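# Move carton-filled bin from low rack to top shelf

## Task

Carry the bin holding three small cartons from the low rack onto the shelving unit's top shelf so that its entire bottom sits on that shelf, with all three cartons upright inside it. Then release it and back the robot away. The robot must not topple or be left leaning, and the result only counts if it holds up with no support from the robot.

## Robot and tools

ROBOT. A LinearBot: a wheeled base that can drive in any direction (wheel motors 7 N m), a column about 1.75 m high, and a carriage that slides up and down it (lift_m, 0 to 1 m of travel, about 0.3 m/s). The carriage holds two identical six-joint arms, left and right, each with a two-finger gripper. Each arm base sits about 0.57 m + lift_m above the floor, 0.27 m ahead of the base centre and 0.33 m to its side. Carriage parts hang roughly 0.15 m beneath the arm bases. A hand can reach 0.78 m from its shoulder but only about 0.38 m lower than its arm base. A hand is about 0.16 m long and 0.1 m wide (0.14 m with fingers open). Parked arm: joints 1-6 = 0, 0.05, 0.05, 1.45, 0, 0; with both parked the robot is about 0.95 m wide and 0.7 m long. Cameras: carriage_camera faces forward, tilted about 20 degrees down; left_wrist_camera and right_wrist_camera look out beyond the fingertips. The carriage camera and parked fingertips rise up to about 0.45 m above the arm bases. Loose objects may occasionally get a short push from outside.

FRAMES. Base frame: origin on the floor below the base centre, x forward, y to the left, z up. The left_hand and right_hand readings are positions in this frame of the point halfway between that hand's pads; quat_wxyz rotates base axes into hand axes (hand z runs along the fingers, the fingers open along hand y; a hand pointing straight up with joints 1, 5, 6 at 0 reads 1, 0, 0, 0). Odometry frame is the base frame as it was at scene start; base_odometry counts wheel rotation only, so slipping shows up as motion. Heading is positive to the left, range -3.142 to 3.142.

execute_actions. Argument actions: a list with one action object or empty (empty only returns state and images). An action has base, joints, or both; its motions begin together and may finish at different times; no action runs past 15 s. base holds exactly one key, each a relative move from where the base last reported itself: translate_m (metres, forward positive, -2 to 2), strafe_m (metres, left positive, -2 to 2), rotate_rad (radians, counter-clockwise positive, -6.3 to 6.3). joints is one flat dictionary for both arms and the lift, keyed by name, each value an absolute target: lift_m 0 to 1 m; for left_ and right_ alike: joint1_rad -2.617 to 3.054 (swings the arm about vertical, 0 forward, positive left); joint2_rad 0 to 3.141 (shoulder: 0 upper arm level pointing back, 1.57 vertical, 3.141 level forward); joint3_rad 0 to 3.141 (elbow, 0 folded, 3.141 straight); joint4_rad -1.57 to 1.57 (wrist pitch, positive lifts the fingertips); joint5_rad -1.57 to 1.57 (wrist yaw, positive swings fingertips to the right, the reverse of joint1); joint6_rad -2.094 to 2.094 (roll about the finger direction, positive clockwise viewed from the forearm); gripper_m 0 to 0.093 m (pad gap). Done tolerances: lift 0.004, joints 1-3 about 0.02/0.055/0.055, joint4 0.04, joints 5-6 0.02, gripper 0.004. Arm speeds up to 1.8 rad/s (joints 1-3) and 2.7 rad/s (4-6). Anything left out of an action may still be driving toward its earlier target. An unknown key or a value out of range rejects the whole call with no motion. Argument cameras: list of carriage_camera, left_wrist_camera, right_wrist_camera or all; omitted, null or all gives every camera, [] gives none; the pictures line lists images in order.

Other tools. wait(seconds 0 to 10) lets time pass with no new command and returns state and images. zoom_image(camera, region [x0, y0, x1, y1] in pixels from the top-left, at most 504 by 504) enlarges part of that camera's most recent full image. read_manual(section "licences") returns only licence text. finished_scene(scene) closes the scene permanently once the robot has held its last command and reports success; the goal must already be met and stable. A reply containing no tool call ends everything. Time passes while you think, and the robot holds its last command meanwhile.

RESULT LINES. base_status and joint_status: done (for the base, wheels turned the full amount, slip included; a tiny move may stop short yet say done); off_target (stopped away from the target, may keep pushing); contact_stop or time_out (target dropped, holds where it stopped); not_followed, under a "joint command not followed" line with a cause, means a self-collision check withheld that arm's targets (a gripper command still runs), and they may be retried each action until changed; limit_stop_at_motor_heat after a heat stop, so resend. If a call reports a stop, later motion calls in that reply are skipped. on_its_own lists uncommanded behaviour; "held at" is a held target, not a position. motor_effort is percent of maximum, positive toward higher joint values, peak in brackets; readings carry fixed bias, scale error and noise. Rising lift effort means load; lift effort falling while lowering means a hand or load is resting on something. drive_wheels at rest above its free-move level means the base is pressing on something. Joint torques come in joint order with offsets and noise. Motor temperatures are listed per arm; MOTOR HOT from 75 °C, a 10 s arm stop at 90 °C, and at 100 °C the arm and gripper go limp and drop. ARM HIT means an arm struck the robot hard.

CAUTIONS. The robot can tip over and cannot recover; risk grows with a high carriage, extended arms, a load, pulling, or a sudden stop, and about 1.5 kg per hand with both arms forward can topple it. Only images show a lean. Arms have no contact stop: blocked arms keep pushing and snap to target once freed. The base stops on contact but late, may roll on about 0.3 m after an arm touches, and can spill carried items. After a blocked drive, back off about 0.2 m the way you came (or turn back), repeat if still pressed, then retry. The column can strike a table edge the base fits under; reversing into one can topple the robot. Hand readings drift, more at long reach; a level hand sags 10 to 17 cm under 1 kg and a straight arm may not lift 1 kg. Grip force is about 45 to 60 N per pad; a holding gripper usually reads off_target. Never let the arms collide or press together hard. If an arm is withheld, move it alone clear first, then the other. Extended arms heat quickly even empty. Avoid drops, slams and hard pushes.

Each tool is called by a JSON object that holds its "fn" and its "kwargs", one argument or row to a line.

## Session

{"fn": "execute_actions", "kwargs": {
  "actions": [],
  "cameras": ["carriage_camera"]
}}

Scene clock: 0.00 s.
Joint torques (N m, as the arm reports them, + toward a larger angle): no reading
Motor temperatures (°C, as the motors report them): left_arm=[21 30 26 21 24 20] | right_arm=[22 35 27 23 20 20]
base_odometry: x=+0.000 y=+0.000 heading=+0.000 (m, m, rad; odometry frame)
base_status: not commanded
joint_positions: lift_m=+0.301 left_joint1_rad=+0.003 left_joint2_rad=+0.057 left_joint3_rad=+0.033 left_joint4_rad=+1.421 left_joint5_rad=+0.018 left_joint6_rad=+0.040 left_gripper_m=+0.095 right_joint1_rad=-0.034 right_joint2_rad=+0.065 right_joint3_rad=+0.045 right_joint4_rad=+1.507 right_joint5_rad=-0.056 right_joint6_rad=-0.025 right_gripper_m=+0.094
joint_status: not commanded
motor_effort: lift_m=+25 drive_wheels=+3 (%)
left_hand: x=+0.3255 y=+0.3150 z=+1.3116 quat_wxyz=(+0.996, +0.011, +0.087, +0.021) (m; base frame)
right_hand: x=+0.3039 y=-0.3091 z=+1.3173 quat_wxyz=(+0.998, -0.028, +0.042, -0.028) (m; base frame)
pictures: carriage_camera
Images, in order (width x height): carriage_camera 672x504.

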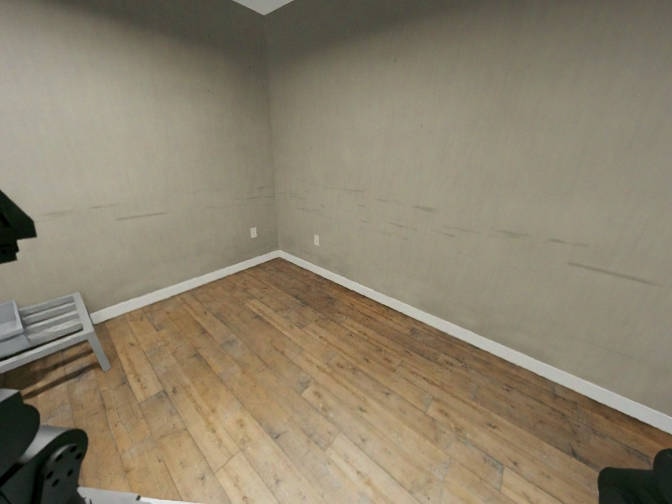

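{"fn": "execute_actions", "kwargs": {
  "actions": [
    {"base": {"rotate_rad": 0.9}, "joints": {"lift_m": 0.1}}
  ],
  "cameras": ["carriage_camera"]
}}

Scene clock: 6.47 s.
Joint torques (N m, as the arm reports them, + toward a larger angle): left_arm=[ 0.27  4.69  5.58 -0.18 -0.16  0.  ] | right_arm=[ 0.1   4.44  5.82 -0.35 -0.07  0.03]
Motor temperatures (°C, as the motors report them): left_arm=[21 30 27 21 24 20] | right_arm=[22 35 27 23 20 20]
base_odometry: x=+0.000 y=+0.000 heading=+0.899 (m, m, rad; odometry frame)
base_status: done
joint_positions: lift_m=+0.100 left_joint1_rad=+0.003 left_joint2_rad=+0.057 left_joint3_rad=+0.033 left_joint4_rad=+1.421 left_joint5_rad=+0.018 left_joint6_rad=+0.040 left_gripper_m=+0.095 right_joint1_rad=-0.034 right_joint2_rad=+0.065 right_joint3_rad=+0.045 right_joint4_rad=+1.505 right_joint5_rad=-0.056 right_joint6_rad=-0.025 right_gripper_m=+0.094
joint_status: all done
motor_effort: lift_m=+23(22) drive_wheels=+11(21) (%)
left_hand: x=+0.3255 y=+0.3150 z=+1.1112 quat_wxyz=(+0.996, +0.011, +0.087, +0.021) (m; base frame)
right_hand: x=+0.3042 y=-0.3092 z=+1.1168 quat_wxyz=(+0.998, -0.028, +0.043, -0.028) (m; base frame)
pictures: carriage_camera
Images, in order (width x height): carriage_camera 672x504.

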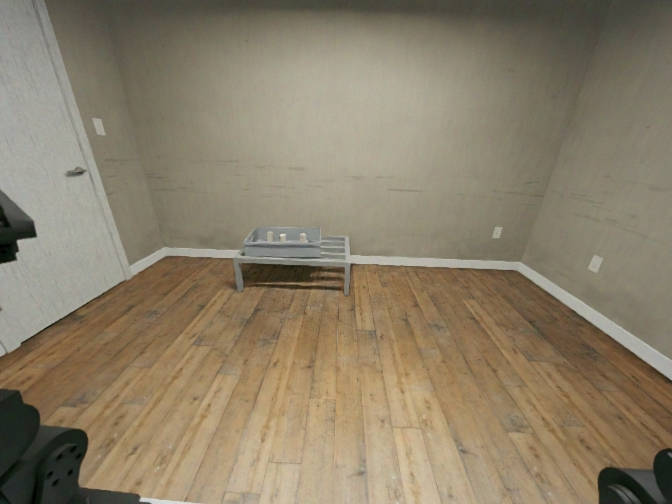

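{"fn": "zoom_image", "kwargs": {
  "camera": "carriage_camera",
  "region": [220, 210, 370, 310]
}}

Region (220, 210, 370, 310) of carriage_camera's 672x504 image, scaled by 3.360, with more detail than that image has.

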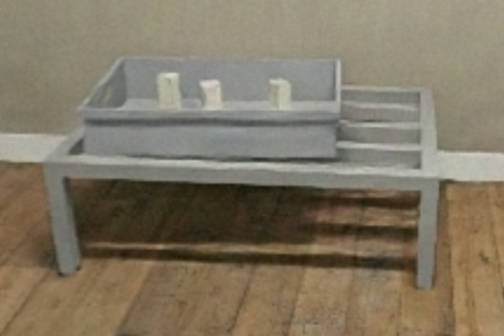

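{"fn": "execute_actions", "kwargs": {
  "actions": [
    {"base": {"strafe_m": 0.52}}
  ],
  "cameras": []
}}

{"fn": "execute_actions", "kwargs": {
  "actions": [
    {"base": {"translate_m": 1.35}, "joints": {"lift_m": 0.15, "left_joint1_rad": 0, "left_joint2_rad": 2.089, "left_joint3_rad": 1.527, "left_joint4_rad": -1.009, "left_joint5_rad": 0, "left_joint6_rad": 0, "right_joint1_rad": 0, "right_joint2_rad": 2.089, "right_joint3_rad": 1.527, "right_joint4_rad": -1.009, "right_joint5_rad": 0, "right_joint6_rad": 0}}
  ]
}}

Scene clock: 18.83 s.
Joint torques (N m, as the arm reports them, + toward a larger angle): left_arm=[ 0.2   4.71  5.54 -0.2  -0.18  0.  ] | right_arm=[ 0.1   4.44  5.84 -0.35 -0.06  0.02]
Motor temperatures (°C, as the motors report them): left_arm=[21 29 28 21 24 20] | right_arm=[22 34 28 23 20 20]
base_odometry: x=-0.408 y=+0.323 heading=+0.901 (m, m, rad; odometry frame)
base_status: done
joint_positions: lift_m=+0.100 left_joint1_rad=+0.003 left_joint2_rad=+0.057 left_joint3_rad=+0.033 left_joint4_rad=+1.421 left_joint5_rad=+0.018 left_joint6_rad=+0.040 left_gripper_m=+0.095 right_joint1_rad=-0.034 right_joint2_rad=+0.065 right_joint3_rad=+0.045 right_joint4_rad=+1.506 right_joint5_rad=-0.056 right_joint6_rad=-0.025 right_gripper_m=+0.094
joint_status: not commanded
motor_effort: lift_m=+23(23) drive_wheels=-8(24) (%)
left_hand: x=+0.3255 y=+0.3150 z=+1.1112 quat_wxyz=(+0.996, +0.011, +0.087, +0.021) (m; base frame)
right_hand: x=+0.3041 y=-0.3092 z=+1.1168 quat_wxyz=(+0.998, -0.028, +0.043, -0.028) (m; base frame)
pictures: none
No camera images: the call's "cameras" was empty. Leave "cameras" out to get every camera's image.

Scene clock: 23.83 s.
Joint torques (N m, as the arm reports them, + toward a larger angle): left_arm=[  0.07 -12.01   8.08   0.27  -0.19  -0.03] | right_arm=[  0.49 -10.2    7.16   0.24   0.01   0.06]
Motor temperatures (°C, as the motors report them): left_arm=[21 30 29 21 24 20] | right_arm=[22 35 29 23 20 20]
base_odometry: x=+0.429 y=+1.382 heading=+0.902 (m, m, rad; odometry frame)
base_status: done
joint_positions: lift_m=+0.150 left_joint1_rad=+0.003 left_joint2_rad=+2.098 left_joint3_rad=+1.489 left_joint4_rad=-1.011 left_joint5_rad=+0.004 left_joint6_rad=+0.005 left_gripper_m=+0.095 right_joint1_rad=-0.004 right_joint2_rad=+2.084 right_joint3_rad=+1.514 right_joint4_rad=-1.010 right_joint5_rad=-0.010 right_joint6_rad=-0.004 right_gripper_m=+0.094
joint_status: all done
motor_effort: lift_m=+27(30) drive_wheels=-8(26) (%)
left_hand: x=+0.6562 y=+0.3184 z=+0.7412 quat_wxyz=(-0.024, +0.001, +1.000, -0.002) (m; base frame)
right_hand: x=+0.6661 y=-0.3181 z=+0.7520 quat_wxyz=(-0.005, +0.000, +1.000, +0.005) (m; base frame)
pictures: carriage_camera, left_wrist_camera, right_wrist_camera
Images, in order (width x height): carriage_camera 672x504, left_wrist_camera 672x504, right_wrist_camera 672x504.

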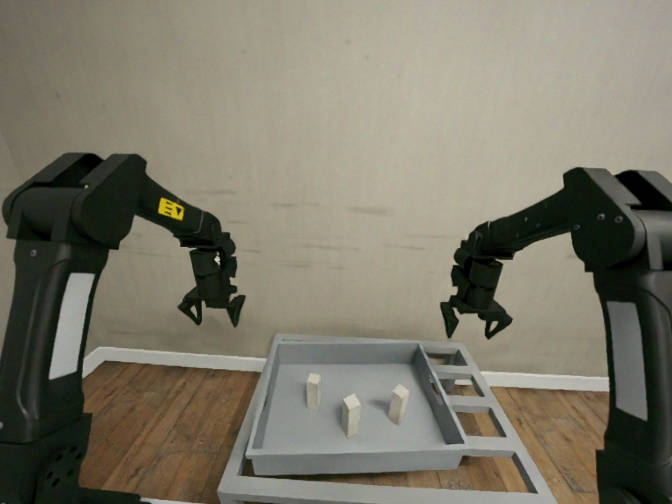

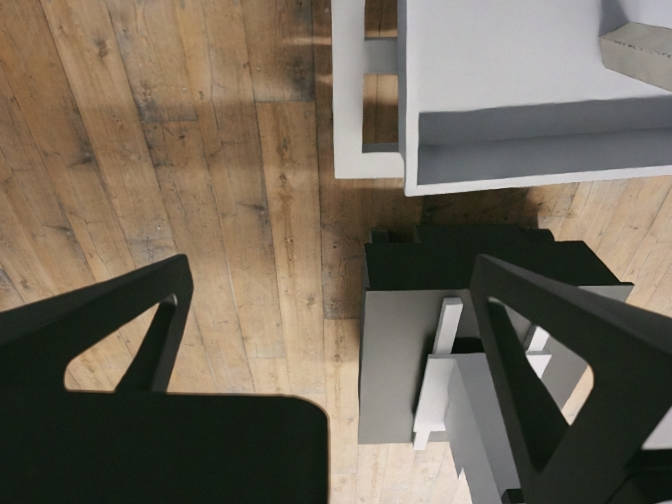

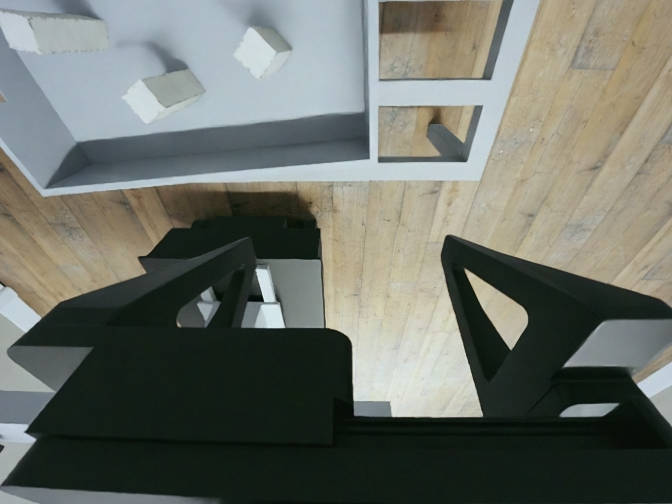

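{"fn": "execute_actions", "kwargs": {
  "actions": [
    {"base": {"rotate_rad": 0.08}}
  ],
  "cameras": []
}}

{"fn": "execute_actions", "kwargs": {
  "actions": [
    {"base": {"strafe_m": -0.105}}
  ],
  "cameras": []
}}

{"fn": "execute_actions", "kwargs": {
  "actions": [
    {"base": {"translate_m": 0.15}, "joints": {"lift_m": 0.0}}
  ]
}}

Scene clock: 32.87 s.
Joint torques (N m, as the arm reports them, + toward a larger angle): left_arm=[  0.36 -12.05   7.58   0.27  -0.17  -0.02] | right_arm=[  0.   -10.17   7.21   0.21   0.     0.05]
Motor temperatures (°C, as the motors report them): left_arm=[21 33 30 21 24 20] | right_arm=[22 37 30 23 20 20]
base_odometry: x=+0.429 y=+1.382 heading=+0.981 (m, m, rad; odometry frame)
base_status: done
joint_positions: lift_m=+0.150 left_joint1_rad=-0.001 left_joint2_rad=+2.098 left_joint3_rad=+1.498 left_joint4_rad=-1.010 left_joint5_rad=+0.004 left_joint6_rad=+0.005 left_gripper_m=+0.095 right_joint1_rad=+0.001 right_joint2_rad=+2.084 right_joint3_rad=+1.514 right_joint4_rad=-1.009 right_joint5_rad=-0.008 right_joint6_rad=-0.004 right_gripper_m=+0.094
joint_status: not commanded
motor_effort: lift_m=+27(27) drive_wheels=-6(17) (%)
left_hand: x=+0.6594 y=+0.3170 z=+0.7431 quat_wxyz=(-0.020, +0.003, +1.000, -0.002) (m; base frame)
right_hand: x=+0.6663 y=-0.3163 z=+0.7520 quat_wxyz=(-0.004, -0.002, +1.000, +0.004) (m; base frame)
pictures: none
No camera images: the call's "cameras" was empty. Leave "cameras" out to get every camera's image.

Scene clock: 34.53 s.
Joint torques (N m, as the arm reports them, + toward a larger angle): left_arm=[  0.26 -12.01   7.59   0.26  -0.15  -0.03] | right_arm=[  0.02 -10.23   7.16   0.2   -0.01   0.06]
Motor temperatures (°C, as the motors report them): left_arm=[21 33 30 21 24 20] | right_arm=[22 37 30 23 20 20]
base_odometry: x=+0.517 y=+1.324 heading=+0.981 (m, m, rad; odometry frame)
base_status: done
joint_positions: lift_m=+0.150 left_joint1_rad=+0.000 left_joint2_rad=+2.098 left_joint3_rad=+1.498 left_joint4_rad=-1.010 left_joint5_rad=+0.003 left_joint6_rad=+0.005 left_gripper_m=+0.095 right_joint1_rad=+0.001 right_joint2_rad=+2.084 right_joint3_rad=+1.514 right_joint4_rad=-1.009 right_joint5_rad=-0.008 right_joint6_rad=-0.004 right_gripper_m=+0.094
joint_status: not commanded
motor_effort: lift_m=+27(27) drive_wheels=+4(12) (%)
left_hand: x=+0.6595 y=+0.3176 z=+0.7431 quat_wxyz=(-0.020, +0.002, +1.000, -0.001) (m; base frame)
right_hand: x=+0.6663 y=-0.3163 z=+0.7520 quat_wxyz=(-0.004, -0.002, +1.000, +0.004) (m; base frame)
pictures: none
No camera images: the call's "cameras" was empty. Leave "cameras" out to get every camera's image.

Scene clock: 36.37 s.
Joint torques (N m, as the arm reports them, + toward a larger angle): left_arm=[  0.32 -11.78   7.52   0.31  -0.17  -0.05] | right_arm=[  0.02 -10.34   6.73   0.24  -0.01   0.05]
Motor temperatures (°C, as the motors report them): left_arm=[21 33 31 21 24 20] | right_arm=[22 38 30 23 20 20]
base_odometry: x=+0.601 y=+1.449 heading=+0.980 (m, m, rad; odometry frame)
base_status: done
joint_positions: lift_m=+0.001 left_joint1_rad=+0.000 left_joint2_rad=+2.096 left_joint3_rad=+1.498 left_joint4_rad=-1.010 left_joint5_rad=+0.003 left_joint6_rad=+0.005 left_gripper_m=+0.095 right_joint1_rad=+0.001 right_joint2_rad=+2.084 right_joint3_rad=+1.520 right_joint4_rad=-1.009 right_joint5_rad=-0.008 right_joint6_rad=-0.004 right_gripper_m=+0.094
joint_status: all done
motor_effort: lift_m=+22(21) drive_wheels=-8(19) (%)
left_hand: x=+0.6595 y=+0.3176 z=+0.5950 quat_wxyz=(-0.019, +0.002, +1.000, -0.001) (m; base frame)
right_hand: x=+0.6686 y=-0.3163 z=+0.6047 quat_wxyz=(-0.001, -0.002, +1.000, +0.004) (m; base frame)
pictures: carriage_camera, left_wrist_camera, right_wrist_camera
Images, in order (width x height): carriage_camera 672x504, left_wrist_camera 672x504, right_wrist_camera 672x504.

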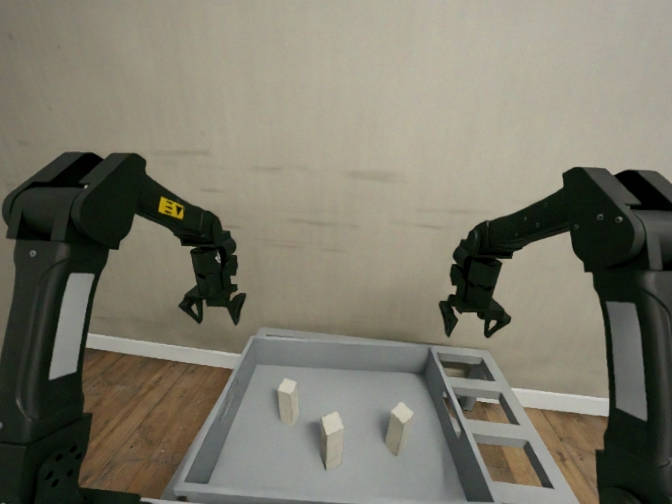

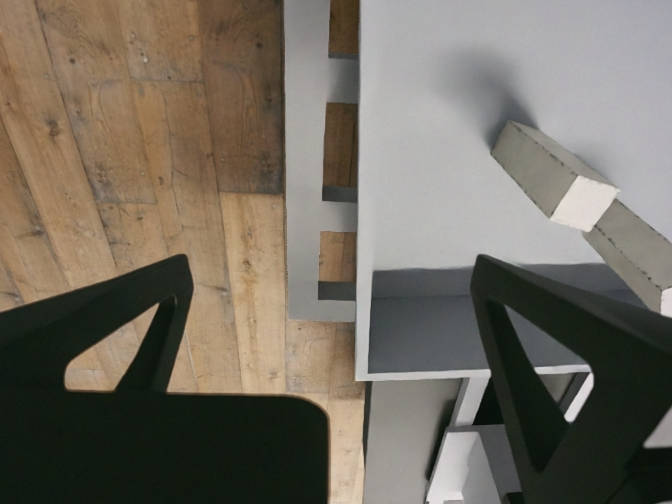

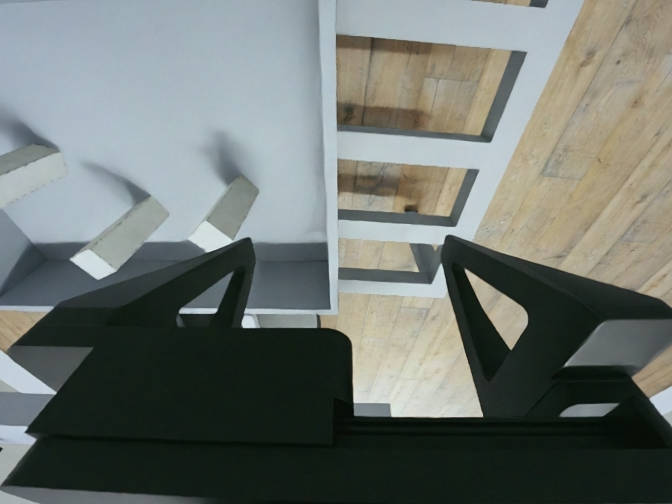

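{"fn": "execute_actions", "kwargs": {
  "actions": [
    {"joints": {"left_joint1_rad": -0.065, "left_joint2_rad": 2.222, "left_joint3_rad": 1.1, "left_joint4_rad": -0.45, "left_joint6_rad": -0.07, "right_joint1_rad": 0.065, "right_joint2_rad": 2.222, "right_joint3_rad": 1.1, "right_joint4_rad": -0.45, "right_joint6_rad": 0.07}}
  ],
  "cameras": ["left_wrist_camera", "right_wrist_camera"]
}}

Scene clock: 41.83 s.
Joint torques (N m, as the arm reports them, + toward a larger angle): left_arm=[  0.6  -12.32   2.63   0.48  -0.15  -0.04] | right_arm=[ -0.37 -10.26   3.41   0.3   -0.01   0.07]
Motor temperatures (°C, as the motors report them): left_arm=[21 34 31 21 24 20] | right_arm=[22 39 30 23 20 20]
base_odometry: x=+0.601 y=+1.449 heading=+0.980 (m, m, rad; odometry frame)
base_status: not commanded
joint_positions: lift_m=+0.001 left_joint1_rad=-0.070 left_joint2_rad=+2.239 left_joint3_rad=+1.118 left_joint4_rad=-0.463 left_joint5_rad=+0.002 left_joint6_rad=-0.064 left_gripper_m=+0.095 right_joint1_rad=+0.070 right_joint2_rad=+2.225 right_joint3_rad=+1.113 right_joint4_rad=-0.457 right_joint5_rad=-0.006 right_joint6_rad=+0.065 right_gripper_m=+0.094
joint_status: all done
motor_effort: lift_m=+22(22) drive_wheels=+9(8) (%)
left_hand: x=+0.6202 y=+0.2938 z=+0.4676 quat_wxyz=(-0.007, +0.003, +1.000, +0.000) (m; base frame)
right_hand: x=+0.6226 y=-0.2929 z=+0.4712 quat_wxyz=(+0.001, -0.002, +1.000, +0.003) (m; base frame)
pictures: left_wrist_camera, right_wrist_camera
Images, in order (width x height): left_wrist_camera 672x504, right_wrist_camera 672x504.

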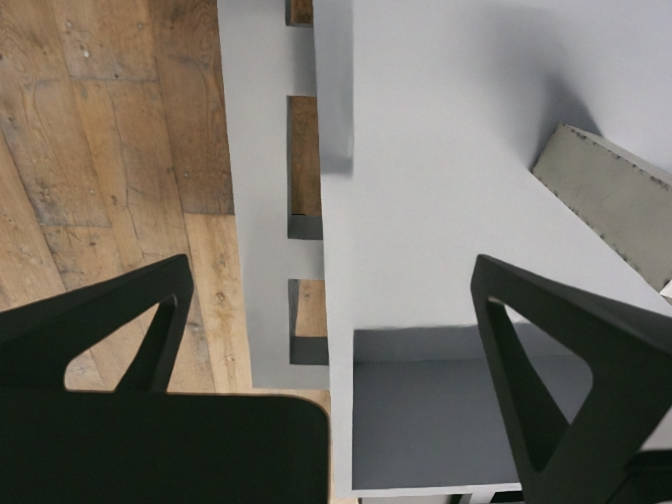

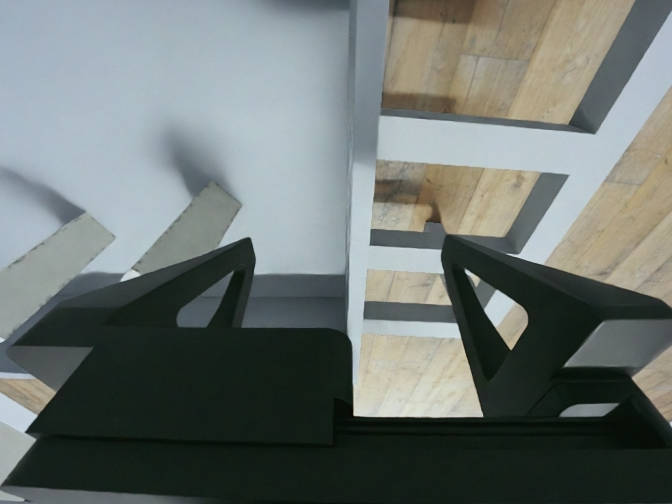

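{"fn": "execute_actions", "kwargs": {
  "actions": [
    {"joints": {"left_joint2_rad": 2.523, "left_joint3_rad": 1.047, "left_joint4_rad": -0.095, "right_joint1_rad": 0.048, "right_joint2_rad": 2.523, "right_joint3_rad": 1.047, "right_joint4_rad": -0.095, "right_joint6_rad": 0.05}}
  ]
}}

Scene clock: 46.20 s.
Joint torques (N m, as the arm reports them, + toward a larger angle): left_arm=[  0.63 -11.59   0.94   0.52  -0.16  -0.07] | right_arm=[-0.12 -9.82  1.76  0.33 -0.02  0.03]
Motor temperatures (°C, as the motors report them): left_arm=[21 35 31 21 24 20] | right_arm=[22 39 30 23 20 20]
base_odometry: x=+0.601 y=+1.449 heading=+0.980 (m, m, rad; odometry frame)
base_status: not commanded
joint_positions: lift_m=+0.001 left_joint1_rad=-0.070 left_joint2_rad=+2.533 left_joint3_rad=+1.066 left_joint4_rad=-0.109 left_joint5_rad=+0.002 left_joint6_rad=-0.064 left_gripper_m=+0.095 right_joint1_rad=+0.051 right_joint2_rad=+2.520 right_joint3_rad=+1.057 right_joint4_rad=-0.103 right_joint5_rad=-0.006 right_joint6_rad=+0.051 right_gripper_m=+0.094
joint_status: all done
motor_effort: lift_m=+22(22) drive_wheels=+9(9) (%)
left_hand: x=+0.5994 y=+0.2952 z=+0.3682 quat_wxyz=(-0.003, +0.003, +1.000, -0.001) (m; base frame)
right_hand: x=+0.6018 y=-0.3006 z=+0.3716 quat_wxyz=(+0.003, +0.000, +1.000, +0.003) (m; base frame)
pictures: carriage_camera, left_wrist_camera, right_wrist_camera
Images, in order (width x height): carriage_camera 672x504, left_wrist_camera 672x504, right_wrist_camera 672x504.

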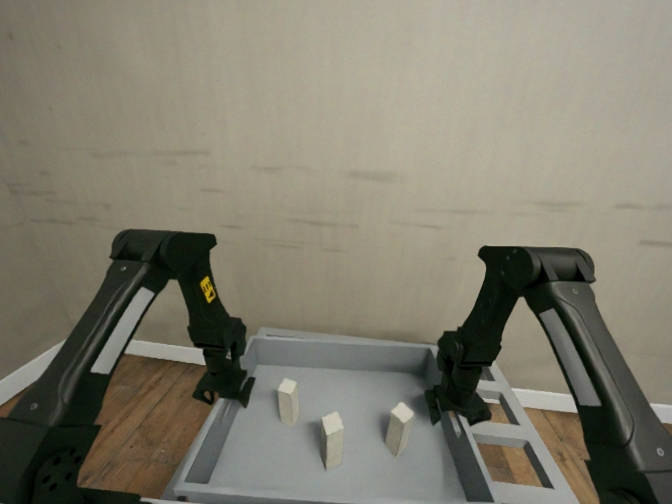

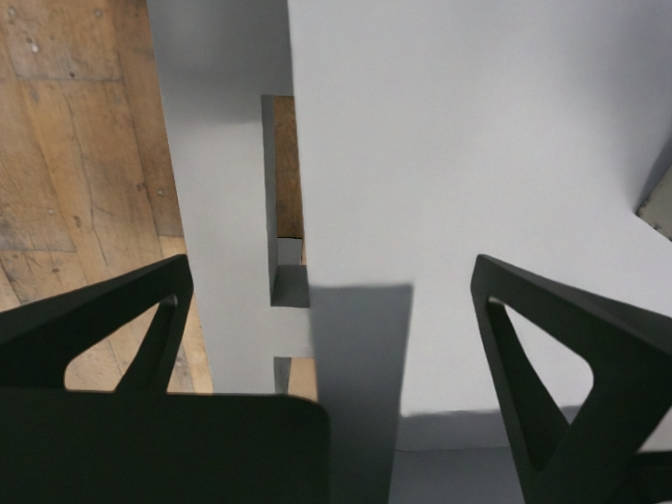

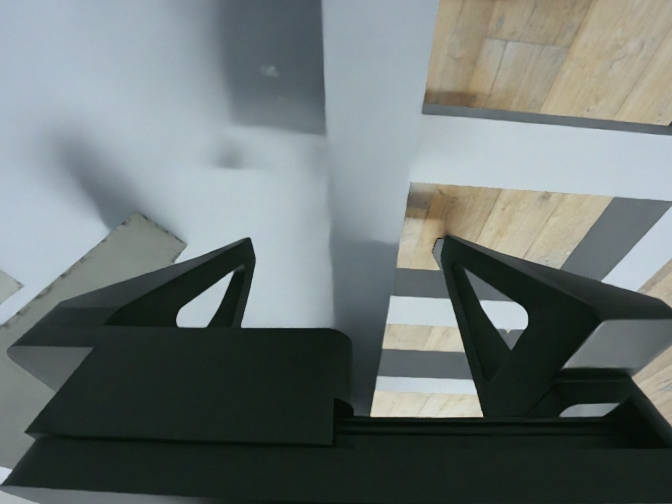

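{"fn": "execute_actions", "kwargs": {
  "actions": [
    {"joints": {"left_gripper_m": 0.0, "right_gripper_m": 0.0}}
  ],
  "cameras": []
}}

{"fn": "execute_actions", "kwargs": {
  "actions": [
    {"joints": {"lift_m": 0.08}}
  ],
  "cameras": ["carriage_camera"]
}}

Scene clock: 51.87 s.
Joint torques (N m, as the arm reports them, + toward a larger angle): left_arm=[  0.23 -11.69   0.89   0.49  -0.39   0.12] | right_arm=[ 0.8  -9.85  1.73  0.28  0.42 -0.01]
Motor temperatures (°C, as the motors report them): left_arm=[21 36 30 21 24 20] | right_arm=[22 40 30 24 20 20]
base_odometry: x=+0.601 y=+1.449 heading=+0.980 (m, m, rad; odometry frame)
base_status: not commanded
joint_positions: lift_m=+0.001 left_joint1_rad=-0.065 left_joint2_rad=+2.533 left_joint3_rad=+1.066 left_joint4_rad=-0.106 left_joint5_rad=+0.028 left_joint6_rad=-0.081 left_gripper_m=+0.008 right_joint1_rad=+0.039 right_joint2_rad=+2.520 right_joint3_rad=+1.057 right_joint4_rad=-0.102 right_joint5_rad=-0.055 right_joint6_rad=+0.053 right_gripper_m=+0.008
joint_status: left_gripper_m off_target (ended at +0.008, target +0.000); right_gripper_m off_target (ended at +0.008, target +0.000)
motor_effort: lift_m=+22(22) drive_wheels=+9(9) (%)
left_hand: x=+0.5999 y=+0.2923 z=+0.3682 quat_wxyz=(-0.003, -0.008, +1.000, -0.014) (m; base frame)
right_hand: x=+0.6020 y=-0.2959 z=+0.3718 quat_wxyz=(+0.002, +0.007, +1.000, +0.027) (m; base frame)
pictures: none
No camera images: the call's "cameras" was empty. Leave "cameras" out to get every camera's image.

Scene clock: 52.73 s.
Joint torques (N m, as the arm reports them, + toward a larger angle): left_arm=[  0.2  -13.69   0.91   0.31  -0.42   0.07] | right_arm=[  0.87 -11.43   1.83   0.09   0.45   0.  ]
Motor temperatures (°C, as the motors report them): left_arm=[21 36 30 21 24 20] | right_arm=[22 40 30 24 20 20]
base_odometry: x=+0.601 y=+1.449 heading=+0.980 (m, m, rad; odometry frame)
base_status: not commanded
joint_positions: lift_m=+0.080 left_joint1_rad=-0.064 left_joint2_rad=+2.556 left_joint3_rad=+1.066 left_joint4_rad=-0.090 left_joint5_rad=+0.029 left_joint6_rad=-0.079 left_gripper_m=+0.008 right_joint1_rad=+0.039 right_joint2_rad=+2.541 right_joint3_rad=+1.053 right_joint4_rad=-0.082 right_joint5_rad=-0.057 right_joint6_rad=+0.054 right_gripper_m=+0.008
joint_status: all done
motor_effort: lift_m=+28(35) drive_wheels=+9(9) (%)
left_hand: x=+0.5965 y=+0.2928 z=+0.4402 quat_wxyz=(-0.005, -0.008, +1.000, -0.014) (m; base frame)
right_hand: x=+0.5974 y=-0.2956 z=+0.4438 quat_wxyz=(-0.001, +0.007, +1.000, +0.029) (m; base frame)
pictures: carriage_camera
Images, in order (width x height): carriage_camera 672x504.

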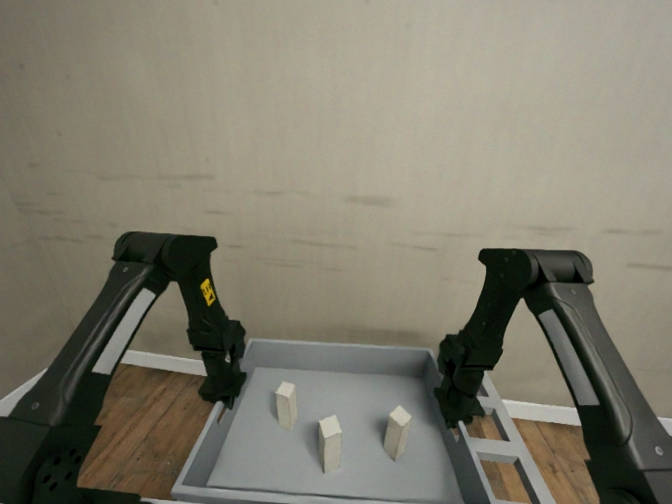

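{"fn": "execute_actions", "kwargs": {
  "actions": [
    {"base": {"translate_m": -0.5}, "joints": {"left_joint2_rad": 2.44, "left_joint3_rad": 1.039, "left_joint4_rad": -0.136, "right_joint2_rad": 2.44, "right_joint3_rad": 1.039, "right_joint4_rad": -0.136}}
  ],
  "cameras": []
}}

{"fn": "execute_actions", "kwargs": {
  "actions": [
    {"base": {"rotate_rad": 3.06}, "joints": {"lift_m": 0.3, "left_joint2_rad": 2.36, "left_joint3_rad": 1.031, "left_joint4_rad": -0.208, "right_joint2_rad": 2.36, "right_joint3_rad": 1.031, "right_joint4_rad": -0.208}}
  ],
  "cameras": ["carriage_camera"]
}}

Scene clock: 61.70 s.
Joint torques (N m, as the arm reports them, + toward a larger angle): left_arm=[ -0.1  -13.65   1.37   0.33  -0.38   0.11] | right_arm=[  0.72 -11.86   2.12   0.19   0.44  -0.01]
Motor temperatures (°C, as the motors report them): left_arm=[21 38 29 21 24 20] | right_arm=[22 42 29 23 20 20]
base_odometry: x=+0.322 y=+1.033 heading=+0.979 (m, m, rad; odometry frame)
base_status: done
joint_positions: lift_m=+0.080 left_joint1_rad=-0.060 left_joint2_rad=+2.475 left_joint3_rad=+1.053 left_joint4_rad=-0.130 left_joint5_rad=+0.026 left_joint6_rad=-0.077 left_gripper_m=+0.008 right_joint1_rad=+0.041 right_joint2_rad=+2.462 right_joint3_rad=+1.047 right_joint4_rad=-0.127 right_joint5_rad=-0.057 right_joint6_rad=+0.053 right_gripper_m=+0.008
joint_status: all done
motor_effort: lift_m=+28(28) drive_wheels=-7(21) (%)
left_hand: x=+0.6074 y=+0.2937 z=+0.4636 quat_wxyz=(+0.009, -0.008, +1.000, -0.014) (m; base frame)
right_hand: x=+0.6092 y=-0.2949 z=+0.4670 quat_wxyz=(+0.013, +0.006, +0.999, +0.029) (m; base frame)
pictures: none
No camera images: the call's "cameras" was empty. Leave "cameras" out to get every camera's image.

Scene clock: 65.93 s.
Joint torques (N m, as the arm reports them, + toward a larger angle): left_arm=[ -0.37 -13.41   2.33   0.26  -0.4    0.11] | right_arm=[  0.52 -11.38   3.32   0.12   0.44  -0.04]
Motor temperatures (°C, as the motors report them): left_arm=[21 39 29 21 24 20] | right_arm=[22 43 29 23 20 20]
base_odometry: x=+0.322 y=+1.034 heading=-2.244 (m, m, rad; odometry frame)
base_status: done
joint_positions: lift_m=+0.300 left_joint1_rad=-0.057 left_joint2_rad=+2.394 left_joint3_rad=+1.039 left_joint4_rad=-0.193 left_joint5_rad=+0.026 left_joint6_rad=-0.073 left_gripper_m=+0.007 right_joint1_rad=+0.042 right_joint2_rad=+2.379 right_joint3_rad=+1.030 right_joint4_rad=-0.189 right_joint5_rad=-0.057 right_joint6_rad=+0.056 right_gripper_m=+0.008
joint_status: all done
motor_effort: lift_m=+28(34) drive_wheels=+14(35) (%)
left_hand: x=+0.6097 y=+0.2946 z=+0.7068 quat_wxyz=(+0.011, -0.008, +1.000, -0.014) (m; base frame)
right_hand: x=+0.6107 y=-0.2942 z=+0.7105 quat_wxyz=(+0.015, +0.006, +0.999, +0.029) (m; base frame)
pictures: carriage_camera
Images, in order (width x height): carriage_camera 672x504.

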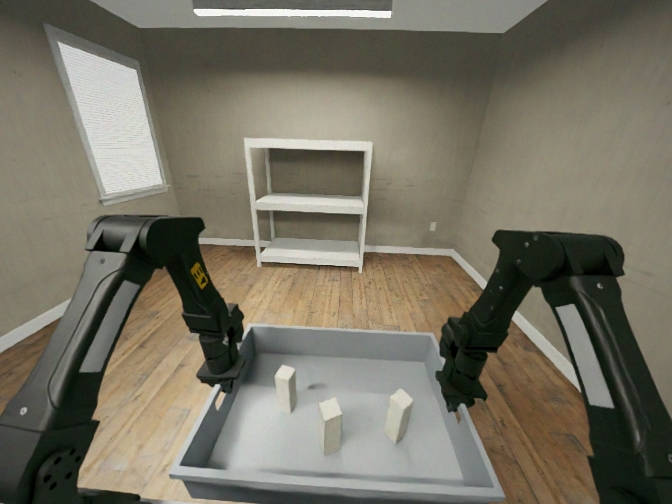

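{"fn": "execute_actions", "kwargs": {
  "actions": [
    {"base": {"strafe_m": 0.35}, "joints": {"left_joint2_rad": 2.2, "left_joint3_rad": 1.064, "left_joint4_rad": -0.41, "right_joint2_rad": 2.2, "right_joint3_rad": 1.064, "right_joint4_rad": -0.41}}
  ],
  "cameras": []
}}

{"fn": "execute_actions", "kwargs": {
  "actions": [
    {"base": {"translate_m": 1.55}, "joints": {"lift_m": 0.7, "left_joint2_rad": 2.04, "left_joint3_rad": 1.098, "left_joint4_rad": -0.605, "right_joint2_rad": 2.04, "right_joint3_rad": 1.098, "right_joint4_rad": -0.605}}
  ],
  "cameras": ["carriage_camera"]
}}

Scene clock: 92.43 s.
Joint torques (N m, as the arm reports them, + toward a larger angle): left_arm=[ -0.09 -12.65   5.44   0.11  -0.41   0.08] | right_arm=[  0.53 -10.79   5.31   0.1    0.44   0.  ]
Motor temperatures (°C, as the motors report them): left_arm=[21 42 28 21 24 20] | right_arm=[22 47 29 23 20 20]
base_odometry: x=+0.596 y=+0.816 heading=-2.243 (m, m, rad; odometry frame)
base_status: done
joint_positions: lift_m=+0.300 left_joint1_rad=-0.057 left_joint2_rad=+2.228 left_joint3_rad=+1.039 left_joint4_rad=-0.388 left_joint5_rad=+0.028 left_joint6_rad=-0.077 left_gripper_m=+0.007 right_joint1_rad=+0.042 right_joint2_rad=+2.216 right_joint3_rad=+1.046 right_joint4_rad=-0.397 right_joint5_rad=-0.057 right_joint6_rad=+0.052 right_gripper_m=+0.008
joint_status: all done
motor_effort: lift_m=+28(28) drive_wheels=-9(29) (%)
left_hand: x=+0.6062 y=+0.2945 z=+0.7577 quat_wxyz=(-0.004, -0.010, +1.000, -0.014) (m; base frame)
right_hand: x=+0.6100 y=-0.2941 z=+0.7626 quat_wxyz=(+0.001, +0.005, +1.000, +0.029) (m; base frame)
pictures: none
No camera images: the call's "cameras" was empty. Leave "cameras" out to get every camera's image.

Scene clock: 97.83 s.
Joint torques (N m, as the arm reports them, + toward a larger angle): left_arm=[ -0.2  -11.78   6.94   0.07  -0.42   0.08] | right_arm=[  0.57 -10.23   6.31   0.12   0.45   0.02]
Motor temperatures (°C, as the motors report them): left_arm=[21 42 29 21 24 20] | right_arm=[22 47 29 23 20 20]
base_odometry: x=-0.367 y=-0.398 heading=-2.242 (m, m, rad; odometry frame)
base_status: done
joint_positions: lift_m=+0.700 left_joint1_rad=-0.058 left_joint2_rad=+2.065 left_joint3_rad=+1.062 left_joint4_rad=-0.584 left_joint5_rad=+0.030 left_joint6_rad=-0.079 left_gripper_m=+0.007 right_joint1_rad=+0.042 right_joint2_rad=+2.055 right_joint3_rad=+1.075 right_joint4_rad=-0.598 right_joint5_rad=-0.058 right_joint6_rad=+0.050 right_gripper_m=+0.008
joint_status: all done
motor_effort: lift_m=+28(36) drive_wheels=-8(21) (%)
left_hand: x=+0.6028 y=+0.2942 z=+1.2117 quat_wxyz=(-0.009, -0.011, +1.000, -0.014) (m; base frame)
right_hand: x=+0.6071 y=-0.2942 z=+1.2176 quat_wxyz=(-0.005, +0.004, +1.000, +0.029) (m; base frame)
pictures: carriage_camera
Images, in order (width x height): carriage_camera 672x504.

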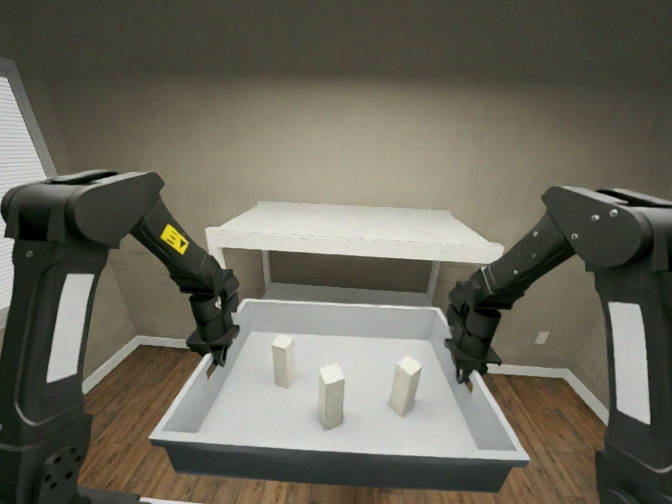

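{"fn": "execute_actions", "kwargs": {
  "actions": [
    {"base": {"translate_m": 0.3}, "joints": {"lift_m": 1.0, "left_joint2_rad": 1.875, "left_joint3_rad": 1.131, "left_joint4_rad": -0.79, "right_joint2_rad": 1.875, "right_joint3_rad": 1.131, "right_joint4_rad": -0.79}}
  ]
}}

Scene clock: 113.00 s.
Joint torques (N m, as the arm reports them, + toward a larger angle): left_arm=[ -0.19 -10.83   8.01   0.09  -0.45   0.1 ] | right_arm=[ 0.43 -9.31  7.2   0.18  0.44  0.01]
Motor temperatures (°C, as the motors report them): left_arm=[21 42 30 21 24 20] | right_arm=[22 47 30 23 20 20]
base_odometry: x=-0.553 y=-0.634 heading=-2.241 (m, m, rad; odometry frame)
base_status: done
joint_positions: lift_m=+1.000 left_joint1_rad=-0.058 left_joint2_rad=+1.897 left_joint3_rad=+1.092 left_joint4_rad=-0.765 left_joint5_rad=+0.030 left_joint6_rad=-0.079 left_gripper_m=+0.007 right_joint1_rad=+0.044 right_joint2_rad=+1.887 right_joint3_rad=+1.109 right_joint4_rad=-0.782 right_joint5_rad=-0.057 right_joint6_rad=+0.052 right_gripper_m=+0.008
joint_status: all done
motor_effort: lift_m=+28(33) drive_wheels=-8(18) (%)
left_hand: x=+0.5971 y=+0.2945 z=+1.5686 quat_wxyz=(-0.001, -0.011, +1.000, -0.015) (m; base frame)
right_hand: x=+0.6008 y=-0.2942 z=+1.5755 quat_wxyz=(+0.004, +0.004, +1.000, +0.029) (m; base frame)
pictures: carriage_camera, left_wrist_camera, right_wrist_camera
Images, in order (width x height): carriage_camera 672x504, left_wrist_camera 672x504, right_wrist_camera 672x504.

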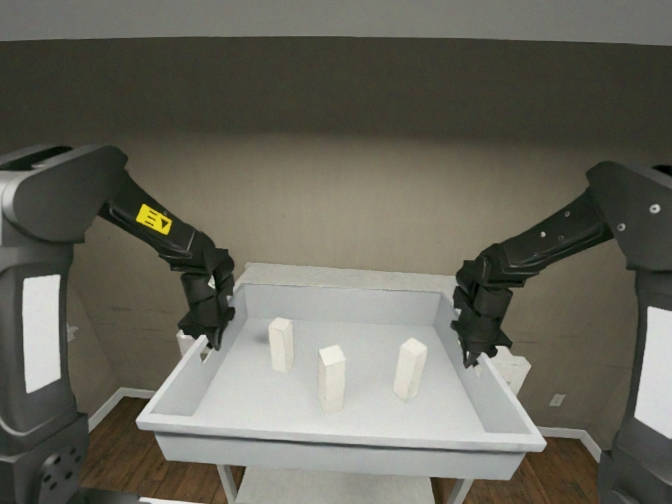

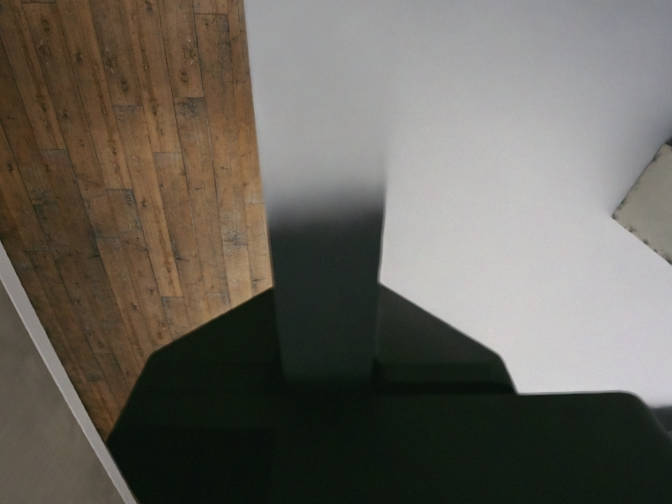

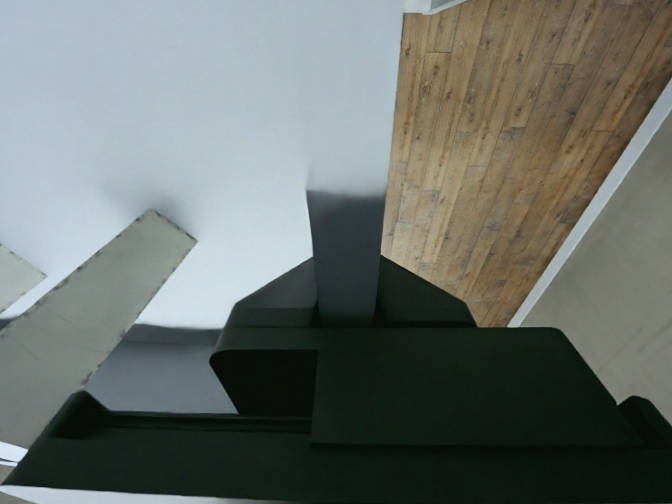

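{"fn": "execute_actions", "kwargs": {
  "actions": [
    {"base": {"translate_m": 0.39}, "joints": {"left_joint1_rad": -0.061, "left_joint2_rad": 1.967, "left_joint3_rad": 1.268, "left_joint4_rad": -0.832, "right_joint1_rad": 0.045, "right_joint2_rad": 1.967, "right_joint3_rad": 1.268, "right_joint4_rad": -0.832}}
  ],
  "cameras": []
}}

{"fn": "execute_actions", "kwargs": {
  "actions": [
    {"joints": {"left_joint1_rad": -0.057, "left_joint2_rad": 2.059, "left_joint3_rad": 1.405, "left_joint4_rad": -0.875, "right_joint1_rad": 0.042, "right_joint2_rad": 2.059, "right_joint3_rad": 1.405, "right_joint4_rad": -0.875}}
  ],
  "cameras": []
}}

{"fn": "execute_actions", "kwargs": {
  "actions": [
    {"joints": {"left_joint1_rad": -0.053, "left_joint2_rad": 2.151, "left_joint3_rad": 1.542, "left_joint4_rad": -0.917, "right_joint1_rad": 0.039, "right_joint2_rad": 2.151, "right_joint3_rad": 1.542, "right_joint4_rad": -0.917}}
  ]
}}

Scene clock: 126.77 s.
Joint torques (N m, as the arm reports them, + toward a larger angle): left_arm=[ -0.13 -12.73   8.1    0.11  -0.43   0.06] | right_arm=[  0.64 -10.77   7.7    0.16   0.41   0.03]
Motor temperatures (°C, as the motors report them): left_arm=[21 41 32 21 24 20] | right_arm=[22 47 31 23 20 20]
base_odometry: x=-0.795 y=-0.940 heading=-2.239 (m, m, rad; odometry frame)
base_status: done
joint_positions: lift_m=+1.000 left_joint1_rad=-0.056 left_joint2_rad=+2.002 left_joint3_rad=+1.227 left_joint4_rad=-0.807 left_joint5_rad=+0.031 left_joint6_rad=-0.076 left_gripper_m=+0.007 right_joint1_rad=+0.038 right_joint2_rad=+1.987 right_joint3_rad=+1.240 right_joint4_rad=-0.825 right_joint5_rad=-0.055 right_joint6_rad=+0.048 right_gripper_m=+0.008
joint_status: all done
motor_effort: lift_m=+28(28) drive_wheels=-7(21) (%)
left_hand: x=+0.6239 y=+0.2934 z=+1.5649 quat_wxyz=(-0.006, -0.010, +1.000, -0.015) (m; base frame)
right_hand: x=+0.6265 y=-0.2953 z=+1.5727 quat_wxyz=(-0.002, +0.005, +1.000, +0.027) (m; base frame)
pictures: none
No camera images: the call's "cameras" was empty. Leave "cameras" out to get every camera's image.

Scene clock: 127.50 s.
Joint torques (N m, as the arm reports them, + toward a larger angle): left_arm=[ -0.09 -13.93   8.22   0.07  -0.44   0.03] | right_arm=[  0.64 -11.92   7.72   0.16   0.41   0.06]
Motor temperatures (°C, as the motors report them): left_arm=[21 41 32 21 24 20] | right_arm=[22 47 31 23 20 20]
base_odometry: x=-0.795 y=-0.940 heading=-2.239 (m, m, rad; odometry frame)
base_status: not commanded
joint_positions: lift_m=+1.000 left_joint1_rad=-0.051 left_joint2_rad=+2.096 left_joint3_rad=+1.365 left_joint4_rad=-0.848 left_joint5_rad=+0.032 left_joint6_rad=-0.071 left_gripper_m=+0.007 right_joint1_rad=+0.036 right_joint2_rad=+2.081 right_joint3_rad=+1.379 right_joint4_rad=-0.866 right_joint5_rad=-0.053 right_joint6_rad=+0.046 right_gripper_m=+0.008
joint_status: all done
motor_effort: lift_m=+28(28) drive_wheels=+9(8) (%)
left_hand: x=+0.6523 y=+0.2936 z=+1.5632 quat_wxyz=(-0.005, -0.010, +1.000, -0.016) (m; base frame)
right_hand: x=+0.6548 y=-0.2955 z=+1.5716 quat_wxyz=(+0.000, +0.005, +1.000, +0.027) (m; base frame)
pictures: none
No camera images: the call's "cameras" was empty. Leave "cameras" out to get every camera's image.

Scene clock: 128.27 s.
Joint torques (N m, as the arm reports them, + toward a larger angle): left_arm=[  0.05 -15.15   8.31   0.1   -0.43  -0.02] | right_arm=[  0.64 -12.97   7.85   0.24   0.39   0.08]
Motor temperatures (°C, as the motors report them): left_arm=[21 42 32 21 24 20] | right_arm=[22 48 31 23 20 20]
base_odometry: x=-0.795 y=-0.940 heading=-2.239 (m, m, rad; odometry frame)
base_status: not commanded
joint_positions: lift_m=+1.000 left_joint1_rad=-0.047 left_joint2_rad=+2.191 left_joint3_rad=+1.500 left_joint4_rad=-0.890 left_joint5_rad=+0.033 left_joint6_rad=-0.068 left_gripper_m=+0.007 right_joint1_rad=+0.033 right_joint2_rad=+2.176 right_joint3_rad=+1.514 right_joint4_rad=-0.909 right_joint5_rad=-0.053 right_joint6_rad=+0.043 right_gripper_m=+0.008
joint_status: all done
motor_effort: lift_m=+28(28) drive_wheels=+9(11) (%)
left_hand: x=+0.6774 y=+0.2935 z=+1.5585 quat_wxyz=(-0.006, -0.010, +1.000, -0.016) (m; base frame)
right_hand: x=+0.6798 y=-0.2959 z=+1.5676 quat_wxyz=(-0.001, +0.005, +1.000, +0.026) (m; base frame)
pictures: carriage_camera, left_wrist_camera, right_wrist_camera
Images, in order (width x height): carriage_camera 672x504, left_wrist_camera 672x504, right_wrist_camera 672x504.

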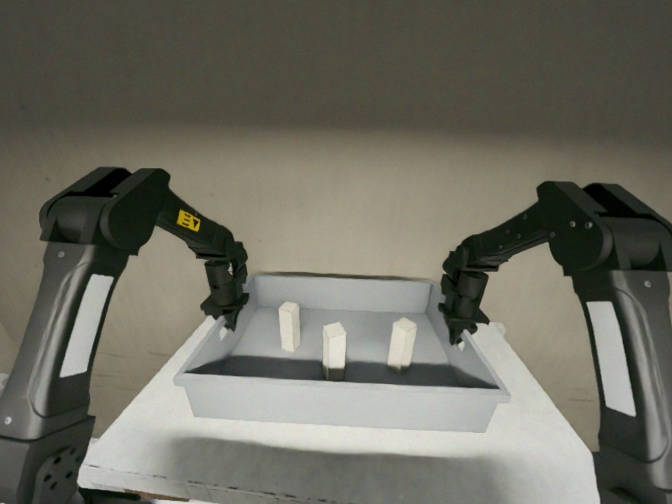

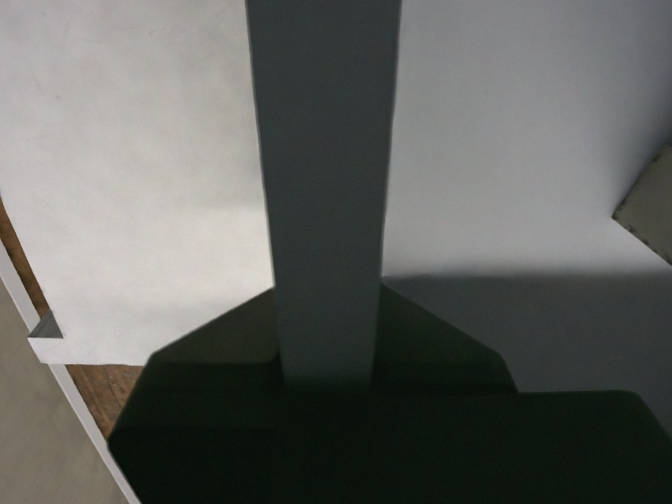

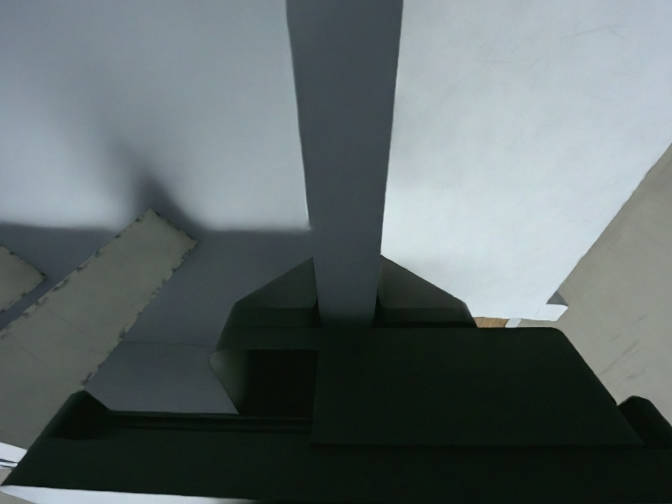

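{"fn": "execute_actions", "kwargs": {
  "actions": [
    {"joints": {"lift_m": 0.94}}
  ],
  "cameras": []
}}

{"fn": "execute_actions", "kwargs": {
  "actions": [
    {"joints": {"lift_m": 0.92}}
  ],
  "cameras": []
}}

{"fn": "execute_actions", "kwargs": {
  "actions": [
    {"joints": {"lift_m": 0.905}}
  ],
  "cameras": ["carriage_camera"]
}}

Scene clock: 133.17 s.
Joint torques (N m, as the arm reports them, + toward a larger angle): left_arm=[ -0.2  -15.63   8.33   0.05  -0.44   0.  ] | right_arm=[  0.65 -13.7    7.67   0.17   0.37   0.08]
Motor temperatures (°C, as the motors report them): left_arm=[21 43 33 21 24 20] | right_arm=[22 49 32 23 20 20]
base_odometry: x=-0.795 y=-0.940 heading=-2.239 (m, m, rad; odometry frame)
base_status: not commanded
joint_positions: lift_m=+0.940 left_joint1_rad=-0.047 left_joint2_rad=+2.198 left_joint3_rad=+1.500 left_joint4_rad=-0.893 left_joint5_rad=+0.034 left_joint6_rad=-0.068 left_gripper_m=+0.007 right_joint1_rad=+0.033 right_joint2_rad=+2.183 right_joint3_rad=+1.517 right_joint4_rad=-0.913 right_joint5_rad=-0.053 right_joint6_rad=+0.042 right_gripper_m=+0.008
joint_status: all done
motor_effort: lift_m=+25(25) drive_wheels=+9(9) (%)
left_hand: x=+0.6759 y=+0.2934 z=+1.4964 quat_wxyz=(-0.011, -0.011, +1.000, -0.016) (m; base frame)
right_hand: x=+0.6790 y=-0.2960 z=+1.5058 quat_wxyz=(-0.005, +0.005, +1.000, +0.026) (m; base frame)
pictures: none
No camera images: the call's "cameras" was empty. Leave "cameras" out to get every camera's image.

Scene clock: 133.73 s.
Joint torques (N m, as the arm reports them, + toward a larger angle): left_arm=[ -0.12 -15.78   8.27   0.03  -0.45  -0.01] | right_arm=[  0.66 -13.69   7.66   0.13   0.38   0.09]
Motor temperatures (°C, as the motors report them): left_arm=[21 43 33 21 24 20] | right_arm=[22 49 32 23 20 20]
base_odometry: x=-0.795 y=-0.940 heading=-2.239 (m, m, rad; odometry frame)
base_status: not commanded
joint_positions: lift_m=+0.920 left_joint1_rad=-0.047 left_joint2_rad=+2.197 left_joint3_rad=+1.500 left_joint4_rad=-0.893 left_joint5_rad=+0.034 left_joint6_rad=-0.068 left_gripper_m=+0.007 right_joint1_rad=+0.033 right_joint2_rad=+2.183 right_joint3_rad=+1.517 right_joint4_rad=-0.914 right_joint5_rad=-0.053 right_joint6_rad=+0.042 right_gripper_m=+0.008
joint_status: all done
motor_effort: lift_m=+25(23) drive_wheels=-7(10) (%)
left_hand: x=+0.6758 y=+0.2934 z=+1.4767 quat_wxyz=(-0.011, -0.011, +1.000, -0.016) (m; base frame)
right_hand: x=+0.6790 y=-0.2960 z=+1.4860 quat_wxyz=(-0.005, +0.005, +1.000, +0.026) (m; base frame)
pictures: none
No camera images: the call's "cameras" was empty. Leave "cameras" out to get every camera's image.

Scene clock: 134.27 s.
Joint torques (N m, as the arm reports them, + toward a larger angle): left_arm=[ -0.05 -15.82   8.34   0.03  -0.45  -0.03] | right_arm=[  0.62 -13.67   7.76   0.17   0.42   0.11]
Motor temperatures (°C, as the motors report them): left_arm=[21 43 33 21 24 20] | right_arm=[22 49 32 23 20 20]
base_odometry: x=-0.795 y=-0.940 heading=-2.239 (m, m, rad; odometry frame)
base_status: not commanded
joint_positions: lift_m=+0.905 left_joint1_rad=-0.047 left_joint2_rad=+2.196 left_joint3_rad=+1.500 left_joint4_rad=-0.893 left_joint5_rad=+0.033 left_joint6_rad=-0.068 left_gripper_m=+0.007 right_joint1_rad=+0.033 right_joint2_rad=+2.183 right_joint3_rad=+1.517 right_joint4_rad=-0.913 right_joint5_rad=-0.053 right_joint6_rad=+0.042 right_gripper_m=+0.008
joint_status: all done
motor_effort: lift_m=+25(26) drive_wheels=-7(10) (%)
left_hand: x=+0.6759 y=+0.2935 z=+1.4619 quat_wxyz=(-0.010, -0.011, +1.000, -0.016) (m; base frame)
right_hand: x=+0.6790 y=-0.2960 z=+1.4709 quat_wxyz=(-0.005, +0.005, +1.000, +0.026) (m; base frame)
pictures: carriage_camera
Images, in order (width x height): carriage_camera 672x504.

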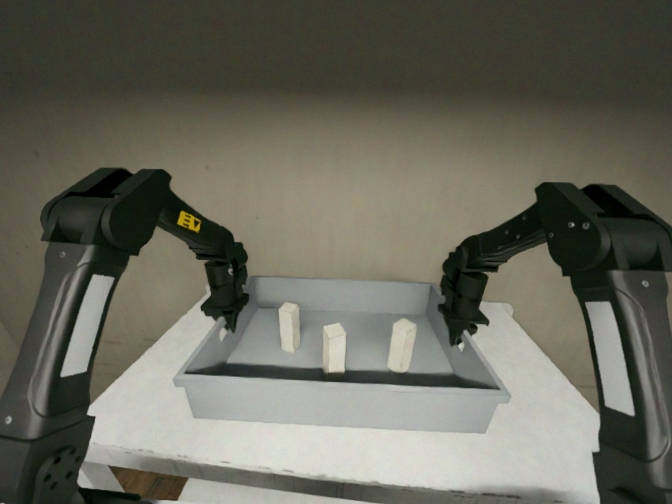

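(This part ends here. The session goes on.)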